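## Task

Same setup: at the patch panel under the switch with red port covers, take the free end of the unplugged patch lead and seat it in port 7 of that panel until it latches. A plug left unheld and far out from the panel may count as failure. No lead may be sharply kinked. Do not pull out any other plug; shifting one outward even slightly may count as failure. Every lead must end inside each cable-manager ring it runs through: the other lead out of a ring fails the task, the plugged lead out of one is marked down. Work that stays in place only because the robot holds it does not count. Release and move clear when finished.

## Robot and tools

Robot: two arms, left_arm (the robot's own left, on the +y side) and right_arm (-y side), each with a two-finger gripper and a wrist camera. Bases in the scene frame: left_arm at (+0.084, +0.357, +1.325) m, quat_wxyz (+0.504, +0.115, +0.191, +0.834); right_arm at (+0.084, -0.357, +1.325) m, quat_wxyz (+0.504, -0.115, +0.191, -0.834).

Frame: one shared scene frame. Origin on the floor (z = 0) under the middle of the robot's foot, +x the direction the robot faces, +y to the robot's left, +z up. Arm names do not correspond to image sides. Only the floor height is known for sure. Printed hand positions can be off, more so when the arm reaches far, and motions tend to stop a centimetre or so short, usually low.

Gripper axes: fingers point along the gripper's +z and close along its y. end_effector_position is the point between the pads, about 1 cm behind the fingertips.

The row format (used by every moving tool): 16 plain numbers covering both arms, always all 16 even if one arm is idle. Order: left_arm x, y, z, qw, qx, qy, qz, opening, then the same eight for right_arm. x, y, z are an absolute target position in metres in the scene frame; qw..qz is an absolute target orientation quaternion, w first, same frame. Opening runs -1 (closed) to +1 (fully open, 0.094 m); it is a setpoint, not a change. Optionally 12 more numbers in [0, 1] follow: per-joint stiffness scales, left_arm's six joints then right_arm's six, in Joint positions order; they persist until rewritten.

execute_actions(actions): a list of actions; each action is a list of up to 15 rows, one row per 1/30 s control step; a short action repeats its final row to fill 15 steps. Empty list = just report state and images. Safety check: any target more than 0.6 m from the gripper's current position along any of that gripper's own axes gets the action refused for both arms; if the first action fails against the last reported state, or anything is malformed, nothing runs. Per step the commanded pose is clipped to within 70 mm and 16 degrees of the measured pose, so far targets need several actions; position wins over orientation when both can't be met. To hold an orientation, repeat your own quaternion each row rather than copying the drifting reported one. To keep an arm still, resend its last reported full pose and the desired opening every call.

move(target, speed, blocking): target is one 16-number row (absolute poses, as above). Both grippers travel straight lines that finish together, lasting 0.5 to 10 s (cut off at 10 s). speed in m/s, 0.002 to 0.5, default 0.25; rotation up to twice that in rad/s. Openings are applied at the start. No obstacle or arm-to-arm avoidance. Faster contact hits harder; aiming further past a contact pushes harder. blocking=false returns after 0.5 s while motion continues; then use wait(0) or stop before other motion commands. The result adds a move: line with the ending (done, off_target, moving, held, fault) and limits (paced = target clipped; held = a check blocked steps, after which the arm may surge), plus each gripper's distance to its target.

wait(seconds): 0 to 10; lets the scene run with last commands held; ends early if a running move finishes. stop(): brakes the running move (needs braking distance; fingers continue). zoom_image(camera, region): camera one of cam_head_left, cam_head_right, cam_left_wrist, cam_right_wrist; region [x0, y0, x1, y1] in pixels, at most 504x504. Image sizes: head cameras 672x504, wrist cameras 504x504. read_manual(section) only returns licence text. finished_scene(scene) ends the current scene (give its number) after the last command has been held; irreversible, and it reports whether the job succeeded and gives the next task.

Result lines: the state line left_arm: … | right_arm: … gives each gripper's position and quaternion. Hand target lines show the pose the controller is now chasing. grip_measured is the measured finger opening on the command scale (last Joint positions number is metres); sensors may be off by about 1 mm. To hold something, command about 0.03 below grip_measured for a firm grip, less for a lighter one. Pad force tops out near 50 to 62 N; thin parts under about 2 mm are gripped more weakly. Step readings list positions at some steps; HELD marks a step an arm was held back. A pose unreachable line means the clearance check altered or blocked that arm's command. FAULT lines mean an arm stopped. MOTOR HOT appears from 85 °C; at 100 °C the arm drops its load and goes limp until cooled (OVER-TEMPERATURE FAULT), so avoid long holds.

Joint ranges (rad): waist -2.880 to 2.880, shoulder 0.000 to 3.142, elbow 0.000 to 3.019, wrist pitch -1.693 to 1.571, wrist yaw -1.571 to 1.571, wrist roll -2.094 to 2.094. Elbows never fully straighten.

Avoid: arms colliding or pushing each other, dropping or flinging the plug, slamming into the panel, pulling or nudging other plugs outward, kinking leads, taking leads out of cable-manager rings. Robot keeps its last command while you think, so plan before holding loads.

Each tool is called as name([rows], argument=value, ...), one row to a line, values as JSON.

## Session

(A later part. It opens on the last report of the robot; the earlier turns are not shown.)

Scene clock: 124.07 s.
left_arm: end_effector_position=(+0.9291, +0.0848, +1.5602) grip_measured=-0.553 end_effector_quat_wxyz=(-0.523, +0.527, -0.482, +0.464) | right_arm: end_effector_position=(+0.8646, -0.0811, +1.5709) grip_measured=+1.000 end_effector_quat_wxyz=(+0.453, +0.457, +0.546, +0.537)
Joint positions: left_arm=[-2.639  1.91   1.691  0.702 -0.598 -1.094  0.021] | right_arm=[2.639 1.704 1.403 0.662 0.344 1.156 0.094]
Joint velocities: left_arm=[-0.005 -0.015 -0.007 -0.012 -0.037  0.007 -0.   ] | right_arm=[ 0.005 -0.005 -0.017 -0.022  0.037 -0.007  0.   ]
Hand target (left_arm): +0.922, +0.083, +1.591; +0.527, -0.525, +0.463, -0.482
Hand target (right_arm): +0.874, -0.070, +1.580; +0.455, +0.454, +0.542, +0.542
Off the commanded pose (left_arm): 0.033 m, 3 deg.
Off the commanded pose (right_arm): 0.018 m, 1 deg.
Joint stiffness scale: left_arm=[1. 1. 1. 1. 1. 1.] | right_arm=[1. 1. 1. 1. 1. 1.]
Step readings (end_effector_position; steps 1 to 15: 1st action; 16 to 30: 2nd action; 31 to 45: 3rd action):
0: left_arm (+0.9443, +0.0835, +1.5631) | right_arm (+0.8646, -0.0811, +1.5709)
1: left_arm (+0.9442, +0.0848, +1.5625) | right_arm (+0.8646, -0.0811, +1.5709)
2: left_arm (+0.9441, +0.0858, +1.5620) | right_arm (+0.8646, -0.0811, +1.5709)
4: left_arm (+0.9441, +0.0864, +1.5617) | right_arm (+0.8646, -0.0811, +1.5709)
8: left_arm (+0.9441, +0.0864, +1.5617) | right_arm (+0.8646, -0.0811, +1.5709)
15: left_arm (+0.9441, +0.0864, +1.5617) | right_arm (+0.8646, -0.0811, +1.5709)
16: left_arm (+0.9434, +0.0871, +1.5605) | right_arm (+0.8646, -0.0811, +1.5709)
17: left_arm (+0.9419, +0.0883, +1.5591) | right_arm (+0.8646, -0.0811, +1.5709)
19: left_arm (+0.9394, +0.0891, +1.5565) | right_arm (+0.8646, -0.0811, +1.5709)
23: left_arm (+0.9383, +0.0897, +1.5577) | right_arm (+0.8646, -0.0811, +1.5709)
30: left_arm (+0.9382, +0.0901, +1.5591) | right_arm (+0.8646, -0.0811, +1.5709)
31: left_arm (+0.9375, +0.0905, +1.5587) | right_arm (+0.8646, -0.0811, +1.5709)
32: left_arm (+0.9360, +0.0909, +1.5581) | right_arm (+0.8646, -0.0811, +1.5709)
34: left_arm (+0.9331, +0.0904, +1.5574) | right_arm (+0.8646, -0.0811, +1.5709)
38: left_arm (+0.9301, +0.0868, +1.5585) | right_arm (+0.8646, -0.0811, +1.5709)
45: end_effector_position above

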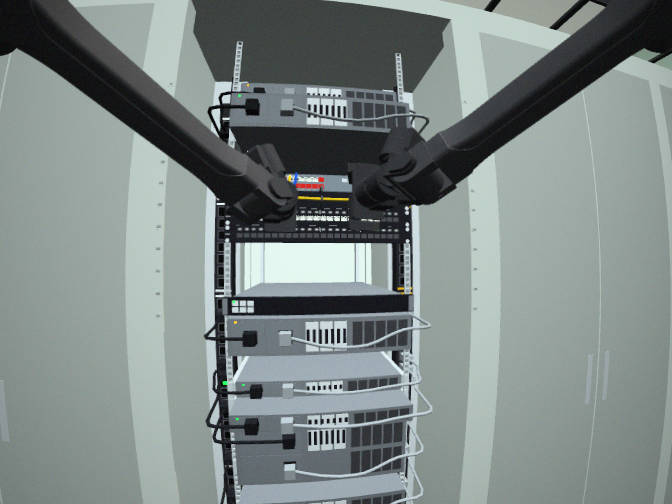

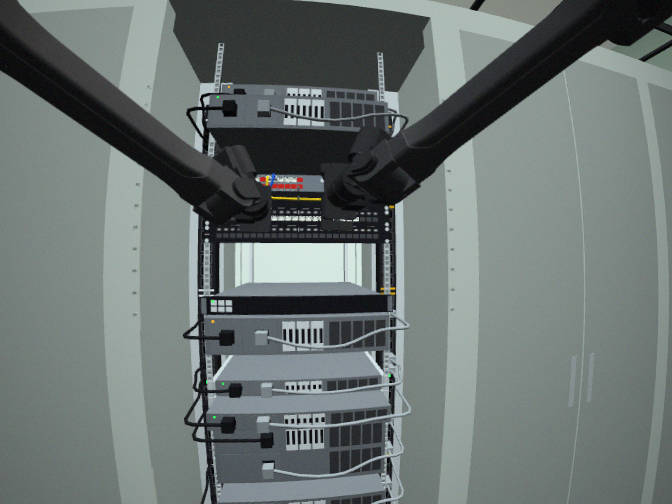

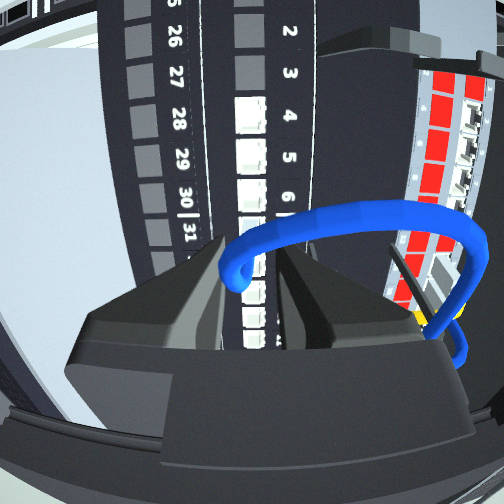

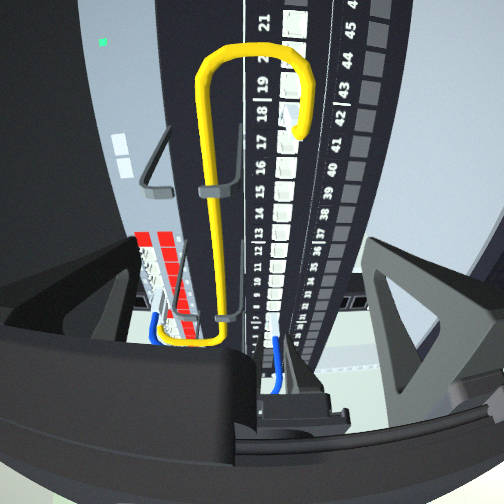

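execute_actions([
  [[0.93,0.087,1.588,0.528,-0.524,0.463,-0.482,-0.9,0.875,-0.07,1.58,0.4545,0.4545,0.5415,0.5415,1]],
  [[0.955,0.099,1.581,0.535,-0.528,0.4525,-0.4805,-0.9,0.875,-0.07,1.58,0.4545,0.4545,0.5415,0.5415,1]],
  [[0.965,0.101,1.580,0.535,-0.528,0.4525,-0.4805,-0.9,0.875,-0.07,1.58,0.4545,0.4545,0.5415,0.5415,1]],
])

zoom_image(camera="cam_right_wrist", region=[220,290,320,390])

Scene clock: 128.63 s.
left_arm: end_effector_position=(+0.9300, +0.0847, +1.5602) grip_measured=-0.883 end_effector_quat_wxyz=(-0.521, +0.528, -0.480, +0.469) | right_arm: end_effector_position=(+0.8646, -0.0811, +1.5709) grip_measured=+1.000 end_effector_quat_wxyz=(+0.453, +0.457, +0.546, +0.537)
Joint positions: left_arm=[-2.637  1.911  1.693  0.702 -0.592 -1.104  0.006] | right_arm=[2.639 1.704 1.403 0.662 0.344 1.156 0.094]
Joint velocities: left_arm=[-0.005  0.015  0.002 -0.002  0.037 -0.007 -0.   ] | right_arm=[ 0.005 -0.005 -0.012 -0.002  0.022 -0.022  0.   ]
Hand target (left_arm): +0.958, +0.104, +1.580; +0.535, -0.527, +0.452, -0.480
Hand target (right_arm): +0.874, -0.070, +1.580; +0.455, +0.454, +0.542, +0.542
Off the commanded pose (left_arm): 0.043 m, 4 deg.
Off the commanded pose (right_arm): 0.018 m, 1 deg.
Joint stiffness scale: left_arm=[1. 1. 1. 1. 1. 1.] | right_arm=[1. 1. 1. 1. 1. 1.]
Step readings (end_effector_position; steps 1 to 15: 1st action; 16 to 30: 2nd action; 31 to 45: 3rd action):
0: left_arm (+0.9291, +0.0848, +1.5602) | right_arm (+0.8646, -0.0811, +1.5709)
1: left_arm (+0.9292, +0.0844, +1.5604) | right_arm (+0.8646, -0.0811, +1.5709)
2: left_arm (+0.9292, +0.0844, +1.5604) | right_arm (+0.8646, -0.0811, +1.5709)
4: left_arm (+0.9292, +0.0844, +1.5604) | right_arm (+0.8646, -0.0811, +1.5709)
8: left_arm (+0.9292, +0.0844, +1.5604) | right_arm (+0.8646, -0.0811, +1.5709)
15: left_arm (+0.9292, +0.0844, +1.5604) | right_arm (+0.8646, -0.0811, +1.5709)
16: left_arm (+0.9295, +0.0845, +1.5603) | right_arm (+0.8646, -0.0811, +1.5709)
17: left_arm (+0.9296, +0.0846, +1.5602) | right_arm (+0.8646, -0.0811, +1.5709)
19: left_arm (+0.9296, +0.0846, +1.5602) | right_arm (+0.8646, -0.0811, +1.5709)
23: left_arm (+0.9296, +0.0846, +1.5602) | right_arm (+0.8646, -0.0811, +1.5709)
30: left_arm (+0.9296, +0.0846, +1.5602) | right_arm (+0.8646, -0.0811, +1.5709)
31: left_arm (+0.9300, +0.0849, +1.5605) | right_arm (+0.8646, -0.0811, +1.5709)
32: left_arm (+0.9300, +0.0847, +1.5602) | right_arm (+0.8646, -0.0811, +1.5709)
34: left_arm (+0.9300, +0.0847, +1.5602) | right_arm (+0.8646, -0.0811, +1.5709)
38: left_arm (+0.9300, +0.0847, +1.5602) | right_arm (+0.8646, -0.0811, +1.5709)
45: end_effector_position above

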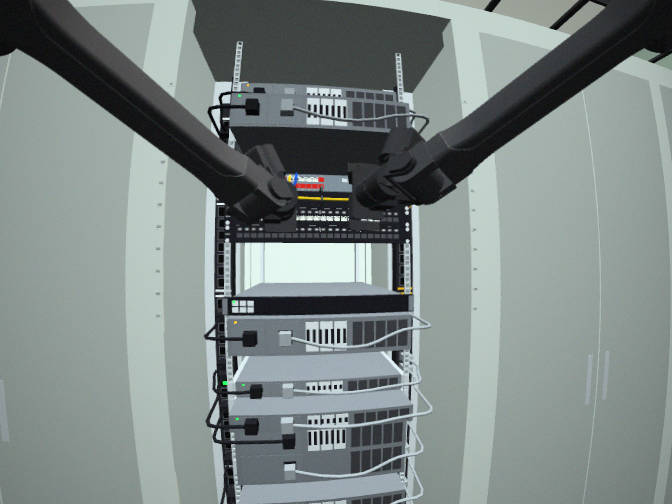

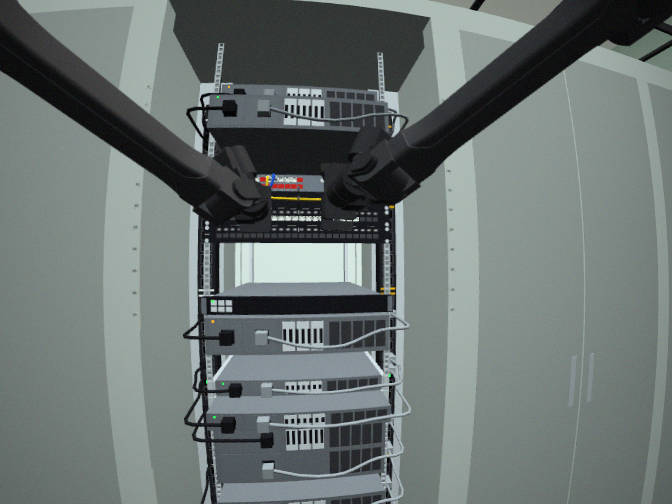

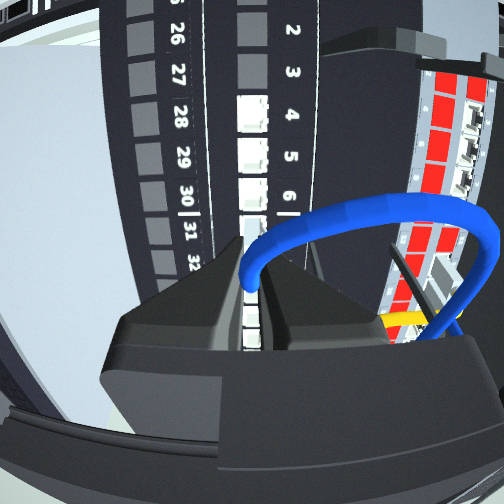

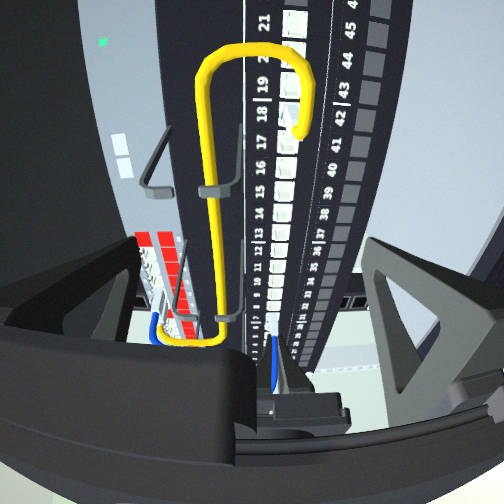

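Region (220, 290, 320, 390) of cam_right_wrist's 504x504 image, scaled by 5.040, with more detail than that image has.

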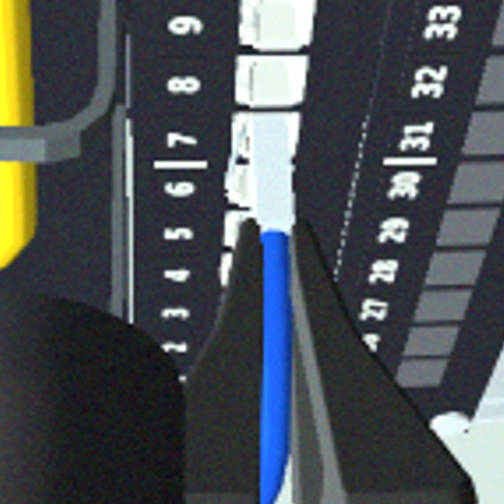

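execute_actions([
  [[0.92,0.086,1.586,0.523,-0.524,0.471,-0.479,-0.91,0.875,-0.07,1.58,0.4545,0.4545,0.5415,0.5415,1]],
  [[0.906,0.084,1.587,0.523,-0.524,0.471,-0.479,-0.91,0.875,-0.07,1.58,0.4545,0.4545,0.5415,0.5415,1]],
  [[0.897,0.083,1.587,0.523,-0.524,0.471,-0.479,-0.91,0.875,-0.07,1.58,0.4545,0.4545,0.5415,0.5415,1]],
])

zoom_image(camera="cam_right_wrist", region=[220,290,320,390])

Scene clock: 130.30 s.
left_arm: end_effector_position=(+0.9268, +0.0841, +1.5596) grip_measured=-0.887 end_effector_quat_wxyz=(-0.520, +0.522, -0.486, +0.470) | right_arm: end_effector_position=(+0.8646, -0.0811, +1.5709) grip_measured=+1.000 end_effector_quat_wxyz=(+0.453, +0.457, +0.546, +0.537)
Joint positions: left_arm=[-2.637  1.902  1.675  0.704 -0.578 -1.097  0.005] | right_arm=[2.639 1.704 1.403 0.662 0.344 1.156 0.094]
Joint velocities: left_arm=[ 0.005 -0.005 -0.002 -0.017 -0.066 -0.051  0.   ] | right_arm=[-0.005 -0.005 -0.007  0.002 -0.095 -0.066  0.   ]
Hand target (left_arm): +0.902, +0.082, +1.586; +0.522, -0.525, +0.471, -0.479
Hand target (right_arm): +0.874, -0.070, +1.580; +0.455, +0.454, +0.542, +0.542
Off the commanded pose (left_arm): 0.041 m, 2 deg.
Off the commanded pose (right_arm): 0.018 m, 1 deg.
Joint stiffness scale: left_arm=[1. 1. 1. 1. 1. 1.] | right_arm=[1. 1. 1. 1. 1. 1.]
Step readings (end_effector_position; steps 1 to 15: 1st action; 16 to 30: 2nd action; 31 to 45: 3rd action):
0: left_arm (+0.9300, +0.0847, +1.5602) | right_arm (+0.8646, -0.0811, +1.5709)
1: left_arm (+0.9290, +0.0849, +1.5594) | right_arm (+0.8646, -0.0811, +1.5709)
2: left_arm (+0.9286, +0.0847, +1.5600) | right_arm (+0.8646, -0.0811, +1.5709)
4: left_arm (+0.9284, +0.0846, +1.5601) | right_arm (+0.8646, -0.0811, +1.5709)
8: left_arm (+0.9284, +0.0846, +1.5601) | right_arm (+0.8646, -0.0811, +1.5709)
15: left_arm (+0.9284, +0.0846, +1.5601) | right_arm (+0.8646, -0.0811, +1.5709)
16: left_arm (+0.9277, +0.0846, +1.5591) | right_arm (+0.8646, -0.0811, +1.5709)
17: left_arm (+0.9274, +0.0844, +1.5599) | right_arm (+0.8646, -0.0811, +1.5709)
19: left_arm (+0.9273, +0.0844, +1.5598) | right_arm (+0.8646, -0.0811, +1.5709)
23: left_arm (+0.9274, +0.0844, +1.5599) | right_arm (+0.8646, -0.0811, +1.5709)
30: left_arm (+0.9274, +0.0844, +1.5599) | right_arm (+0.8646, -0.0811, +1.5709)
31: left_arm (+0.9270, +0.0842, +1.5592) | right_arm (+0.8646, -0.0811, +1.5709)
32: left_arm (+0.9269, +0.0844, +1.5597) | right_arm (+0.8646, -0.0811, +1.5709)
34: left_arm (+0.9268, +0.0841, +1.5596) | right_arm (+0.8646, -0.0811, +1.5709)
38: left_arm (+0.9268, +0.0841, +1.5596) | right_arm (+0.8646, -0.0811, +1.5709)
45: end_effector_position above

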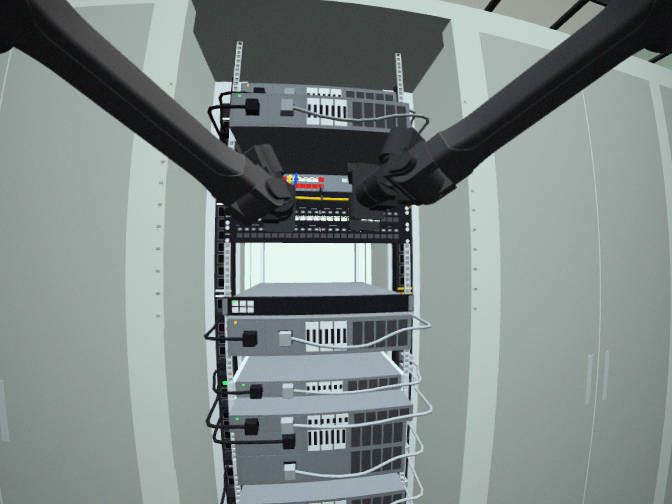

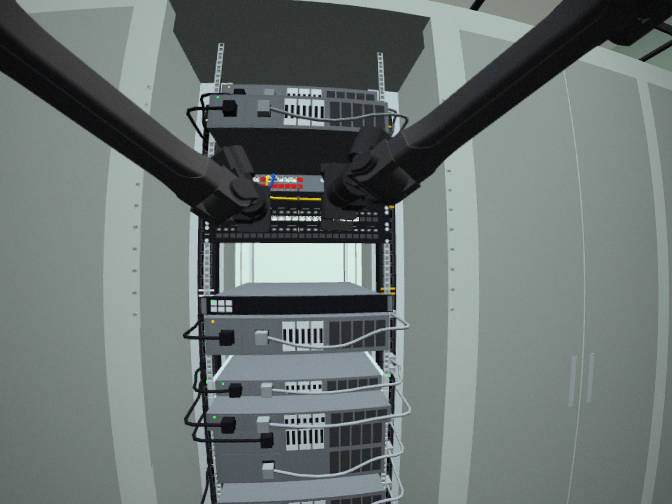

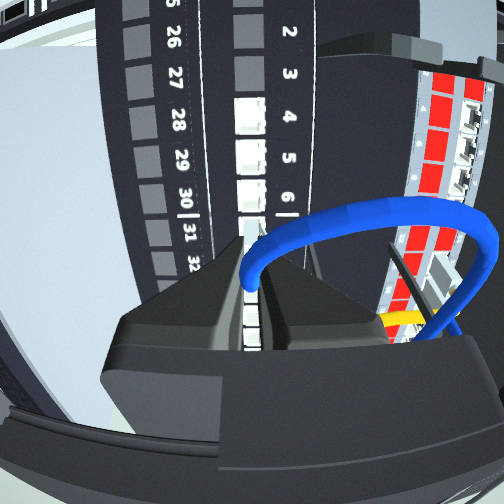

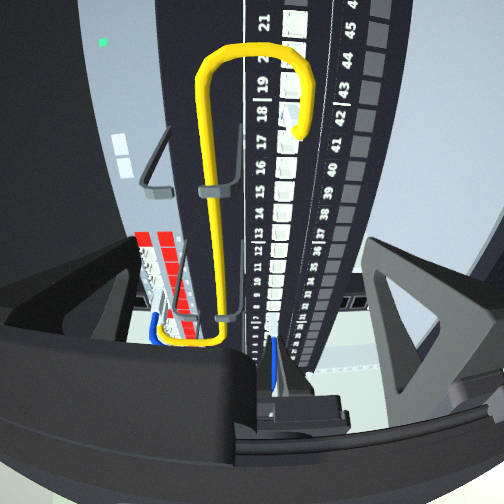

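Region (220, 290, 320, 390) of cam_right_wrist's 504x504 image, scaled by 5.040, with more detail than that image has.

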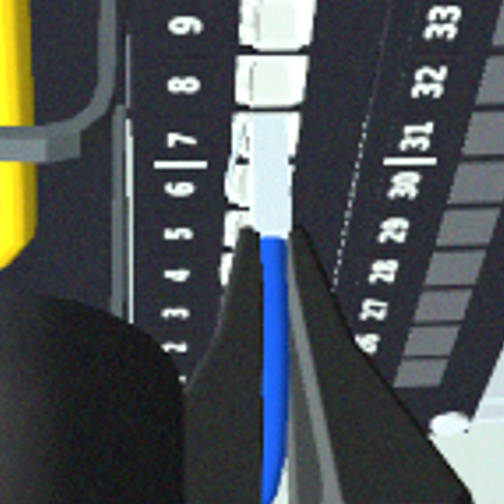

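Holds. Relieve, release, retreat.

execute_actions([
  [[0.935,0.088,1.585,0.523,-0.524,0.471,-0.479,-0.91,0.875,-0.07,1.58,0.4545,0.4545,0.5415,0.5415,1]],
  [[0.93,0.086,1.587,0.523,-0.524,0.471,-0.479,-0.55,0.875,-0.07,1.58,0.4545,0.4545,0.5415,0.5415,1]],
  [[0.91,0.080,1.59,0.523,-0.524,0.471,-0.479,-0.55,0.875,-0.07,1.58,0.4545,0.4545,0.5415,0.5415,1]],
  [[0.89,0.078,1.59,0.523,-0.524,0.471,-0.479,-0.55,0.875,-0.07,1.58,0.4545,0.4545,0.5415,0.5415,1]],
  [[0.87,0.078,1.59,0.523,-0.524,0.471,-0.479,-0.55,0.875,-0.07,1.58,0.4545,0.4545,0.5415,0.5415,1]],
])

Scene clock: 133.13 s.
left_arm: end_effector_position=(+0.8761, +0.0794, +1.5616) grip_measured=-0.553 end_effector_quat_wxyz=(-0.519, +0.527, -0.490, +0.462) | right_arm: end_effector_position=(+0.8646, -0.0811, +1.5709) grip_measured=+1.000 end_effector_quat_wxyz=(+0.453, +0.457, +0.546, +0.537)
Joint positions: left_arm=[-2.687  1.82   1.51   0.789 -0.638 -1.071  0.021] | right_arm=[2.639 1.704 1.403 0.662 0.344 1.156 0.094]
Joint velocities: left_arm=[ 0.005 -0.015 -0.017  0.002 -0.007 -0.081 -0.001] | right_arm=[ 0.015 -0.005  0.012 -0.007  0.066  0.022  0.   ]
Hand target (left_arm): +0.870, +0.078, +1.589; +0.523, -0.525, +0.471, -0.479
Hand target (right_arm): +0.874, -0.070, +1.580; +0.455, +0.454, +0.542, +0.542
Off the commanded pose (left_arm): 0.029 m, 3 deg.
Off the commanded pose (right_arm): 0.018 m, 1 deg.
Joint stiffness scale: left_arm=[1. 1. 1. 1. 1. 1.] | right_arm=[1. 1. 1. 1. 1. 1.]
Step readings (end_effector_position; steps 1 to 15: 1st action; 16 to 30: 2nd action; 31 to 45: 3rd action; 46 to 60: 4th action; 61 to 75: 5th action):
0: left_arm (+0.9268, +0.0841, +1.5596) | right_arm (+0.8646, -0.0811, +1.5709)
1: left_arm (+0.9286, +0.0854, +1.5609) | right_arm (+0.8646, -0.0811, +1.5709)
2: left_arm (+0.9286, +0.0852, +1.5605) | right_arm (+0.8646, -0.0811, +1.5709)
4: left_arm (+0.9286, +0.0852, +1.5604) | right_arm (+0.8646, -0.0811, +1.5709)
8: left_arm (+0.9286, +0.0852, +1.5604) | right_arm (+0.8646, -0.0811, +1.5709)
15: left_arm (+0.9286, +0.0852, +1.5604) | right_arm (+0.8646, -0.0811, +1.5709)
16: left_arm (+0.9285, +0.0857, +1.5601) | right_arm (+0.8646, -0.0811, +1.5709)
17: left_arm (+0.9285, +0.0864, +1.5598) | right_arm (+0.8646, -0.0811, +1.5709)
19: left_arm (+0.9284, +0.0867, +1.5596) | right_arm (+0.8646, -0.0811, +1.5709)
23: left_arm (+0.9284, +0.0867, +1.5596) | right_arm (+0.8646, -0.0811, +1.5709)
30: left_arm (+0.9284, +0.0868, +1.5596) | right_arm (+0.8646, -0.0811, +1.5709)
31: left_arm (+0.9275, +0.0876, +1.5585) | right_arm (+0.8646, -0.0811, +1.5709)
32: left_arm (+0.9255, +0.0886, +1.5571) | right_arm (+0.8646, -0.0811, +1.5709)
34: left_arm (+0.9216, +0.0881, +1.5554) | right_arm (+0.8646, -0.0811, +1.5709)
38: left_arm (+0.9178, +0.0837, +1.5568) | right_arm (+0.8646, -0.0811, +1.5709)
45: left_arm (+0.9166, +0.0814, +1.5590) | right_arm (+0.8646, -0.0811, +1.5709)
46: left_arm (+0.9150, +0.0822, +1.5581) | right_arm (+0.8646, -0.0811, +1.5709)
47: left_arm (+0.9110, +0.0842, +1.5573) | right_arm (+0.8646, -0.0811, +1.5709)
49: left_arm (+0.9034, +0.0850, +1.5550) | right_arm (+0.8646, -0.0811, +1.5709)
53: left_arm (+0.8975, +0.0809, +1.5576) | right_arm (+0.8646, -0.0811, +1.5709)
60: left_arm (+0.8961, +0.0787, +1.5609) | right_arm (+0.8646, -0.0811, +1.5709)
61: left_arm (+0.8945, +0.0797, +1.5601) | right_arm (+0.8646, -0.0811, +1.5709)
62: left_arm (+0.8904, +0.0816, +1.5590) | right_arm (+0.8646, -0.0811, +1.5709)
64: left_arm (+0.8825, +0.0830, +1.5563) | right_arm (+0.8646, -0.0811, +1.5709)
68: left_arm (+0.8772, +0.0808, +1.5584) | right_arm (+0.8646, -0.0811, +1.5709)
75: end_effector_position above

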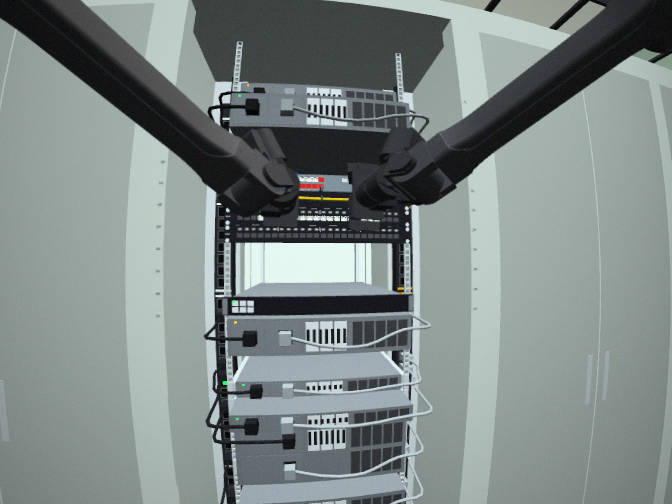

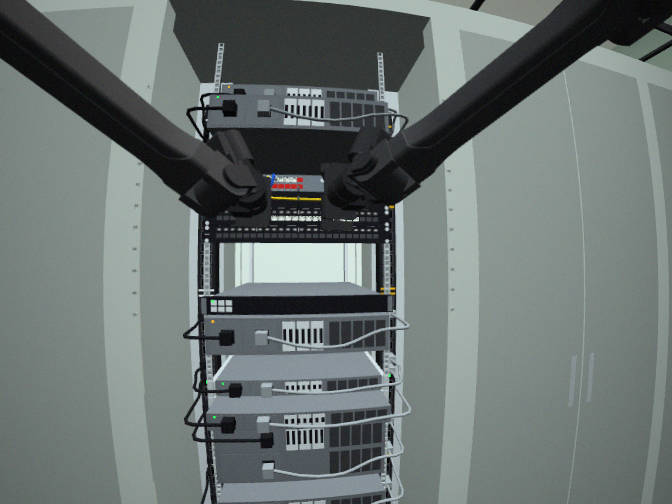

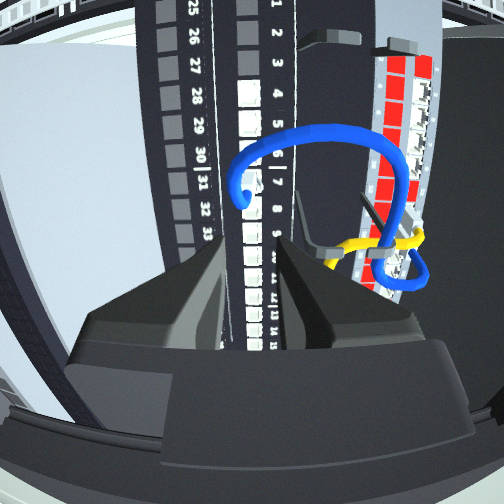

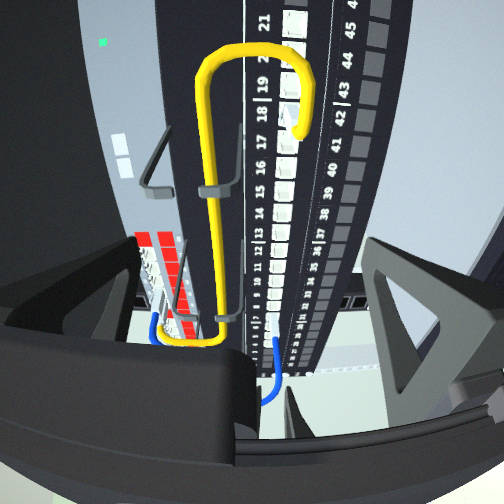

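Clean; blue still in ring. Retreat.

move(target=[0.72,0.14,1.55,0.523,-0.524,0.471,-0.479,-0.55,0.72,-0.14,1.55,0.4545,0.4545,0.5415,0.5415,1], speed=0.15)

zoom_image(camera="cam_left_wrist", region=[130,60,430,300])

Scene clock: 134.90 s.
left_arm: end_effector_position=(+0.7236, +0.1411, +1.5294) grip_measured=-0.553 end_effector_quat_wxyz=(-0.520, +0.526, -0.488, +0.464) | right_arm: end_effector_position=(+0.7265, -0.1467, +1.5525) grip_measured=+1.000 end_effector_quat_wxyz=(+0.455, +0.458, +0.541, +0.540)
Joint positions: left_arm=[-2.727  1.564  0.941  1.123 -0.672 -1.045  0.021] | right_arm=[2.654 1.418 0.895 0.898 0.359 1.152 0.094]
Joint velocities: left_arm=[ 0.005  0.005 -0.002 -0.007 -0.007 -0.022 -0.001] | right_arm=[-0.005 -0.005  0.007  0.007  0.022  0.037  0.   ]
Hand target (left_arm): +0.720, +0.139, +1.550; +0.523, -0.525, +0.471, -0.479
Hand target (right_arm): +0.720, -0.142, +1.552; +0.455, +0.454, +0.542, +0.541
Off the commanded pose (left_arm): 0.021 m, 3 deg.
Off the commanded pose (right_arm): 0.010 m, 0 deg.
Joint stiffness scale: left_arm=[1. 1. 1. 1. 1. 1.] | right_arm=[1. 1. 1. 1. 1. 1.]
move: off_target (left_arm)

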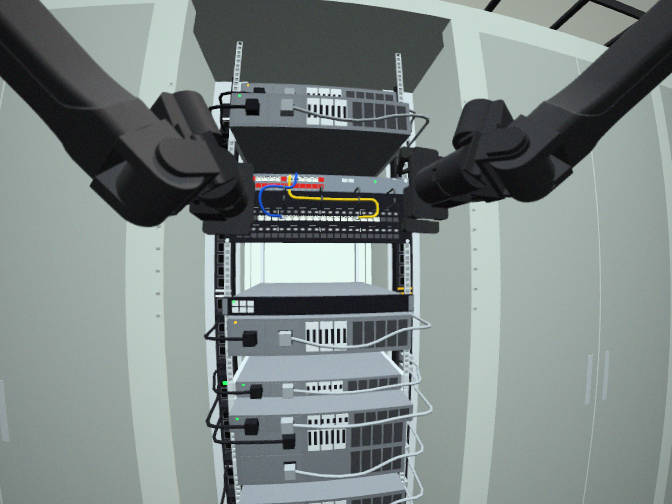

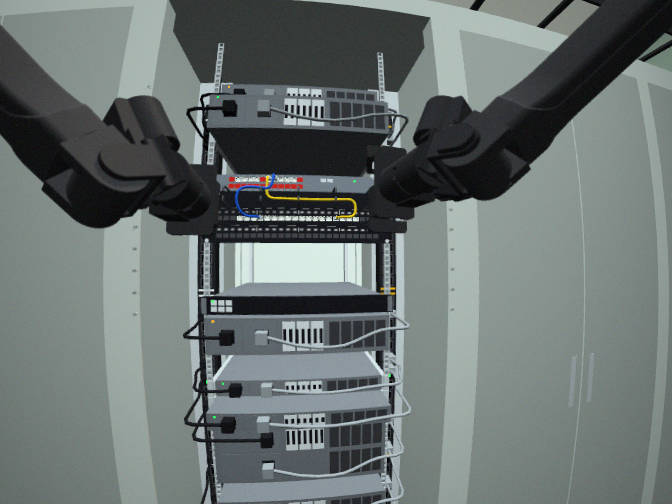

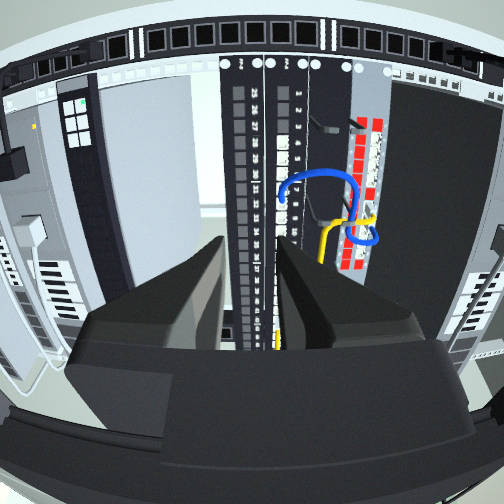

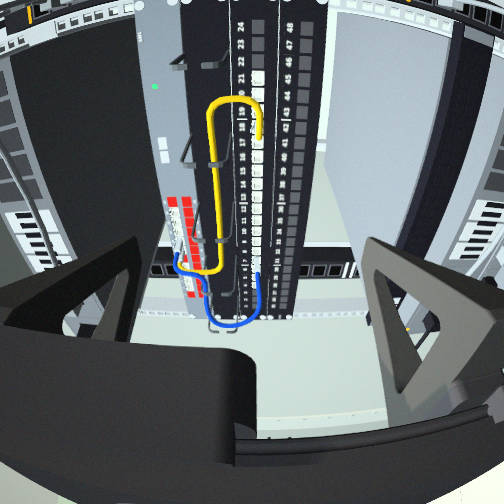

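Region (130, 60, 430, 300) of cam_left_wrist's 504x504 image, scaled by 1.680, with more detail than that image has; it fills the top 403 rows of this view, and the rest is white.

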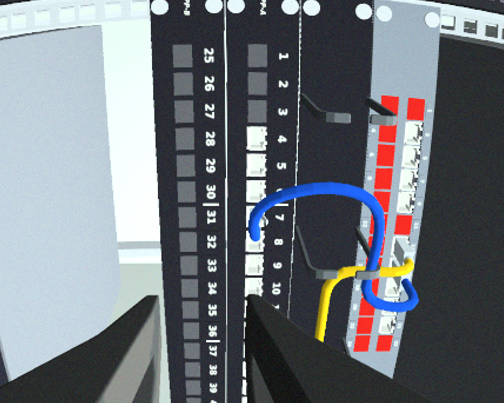

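finished_scene(scene=2)

The scene is finished: the task was done.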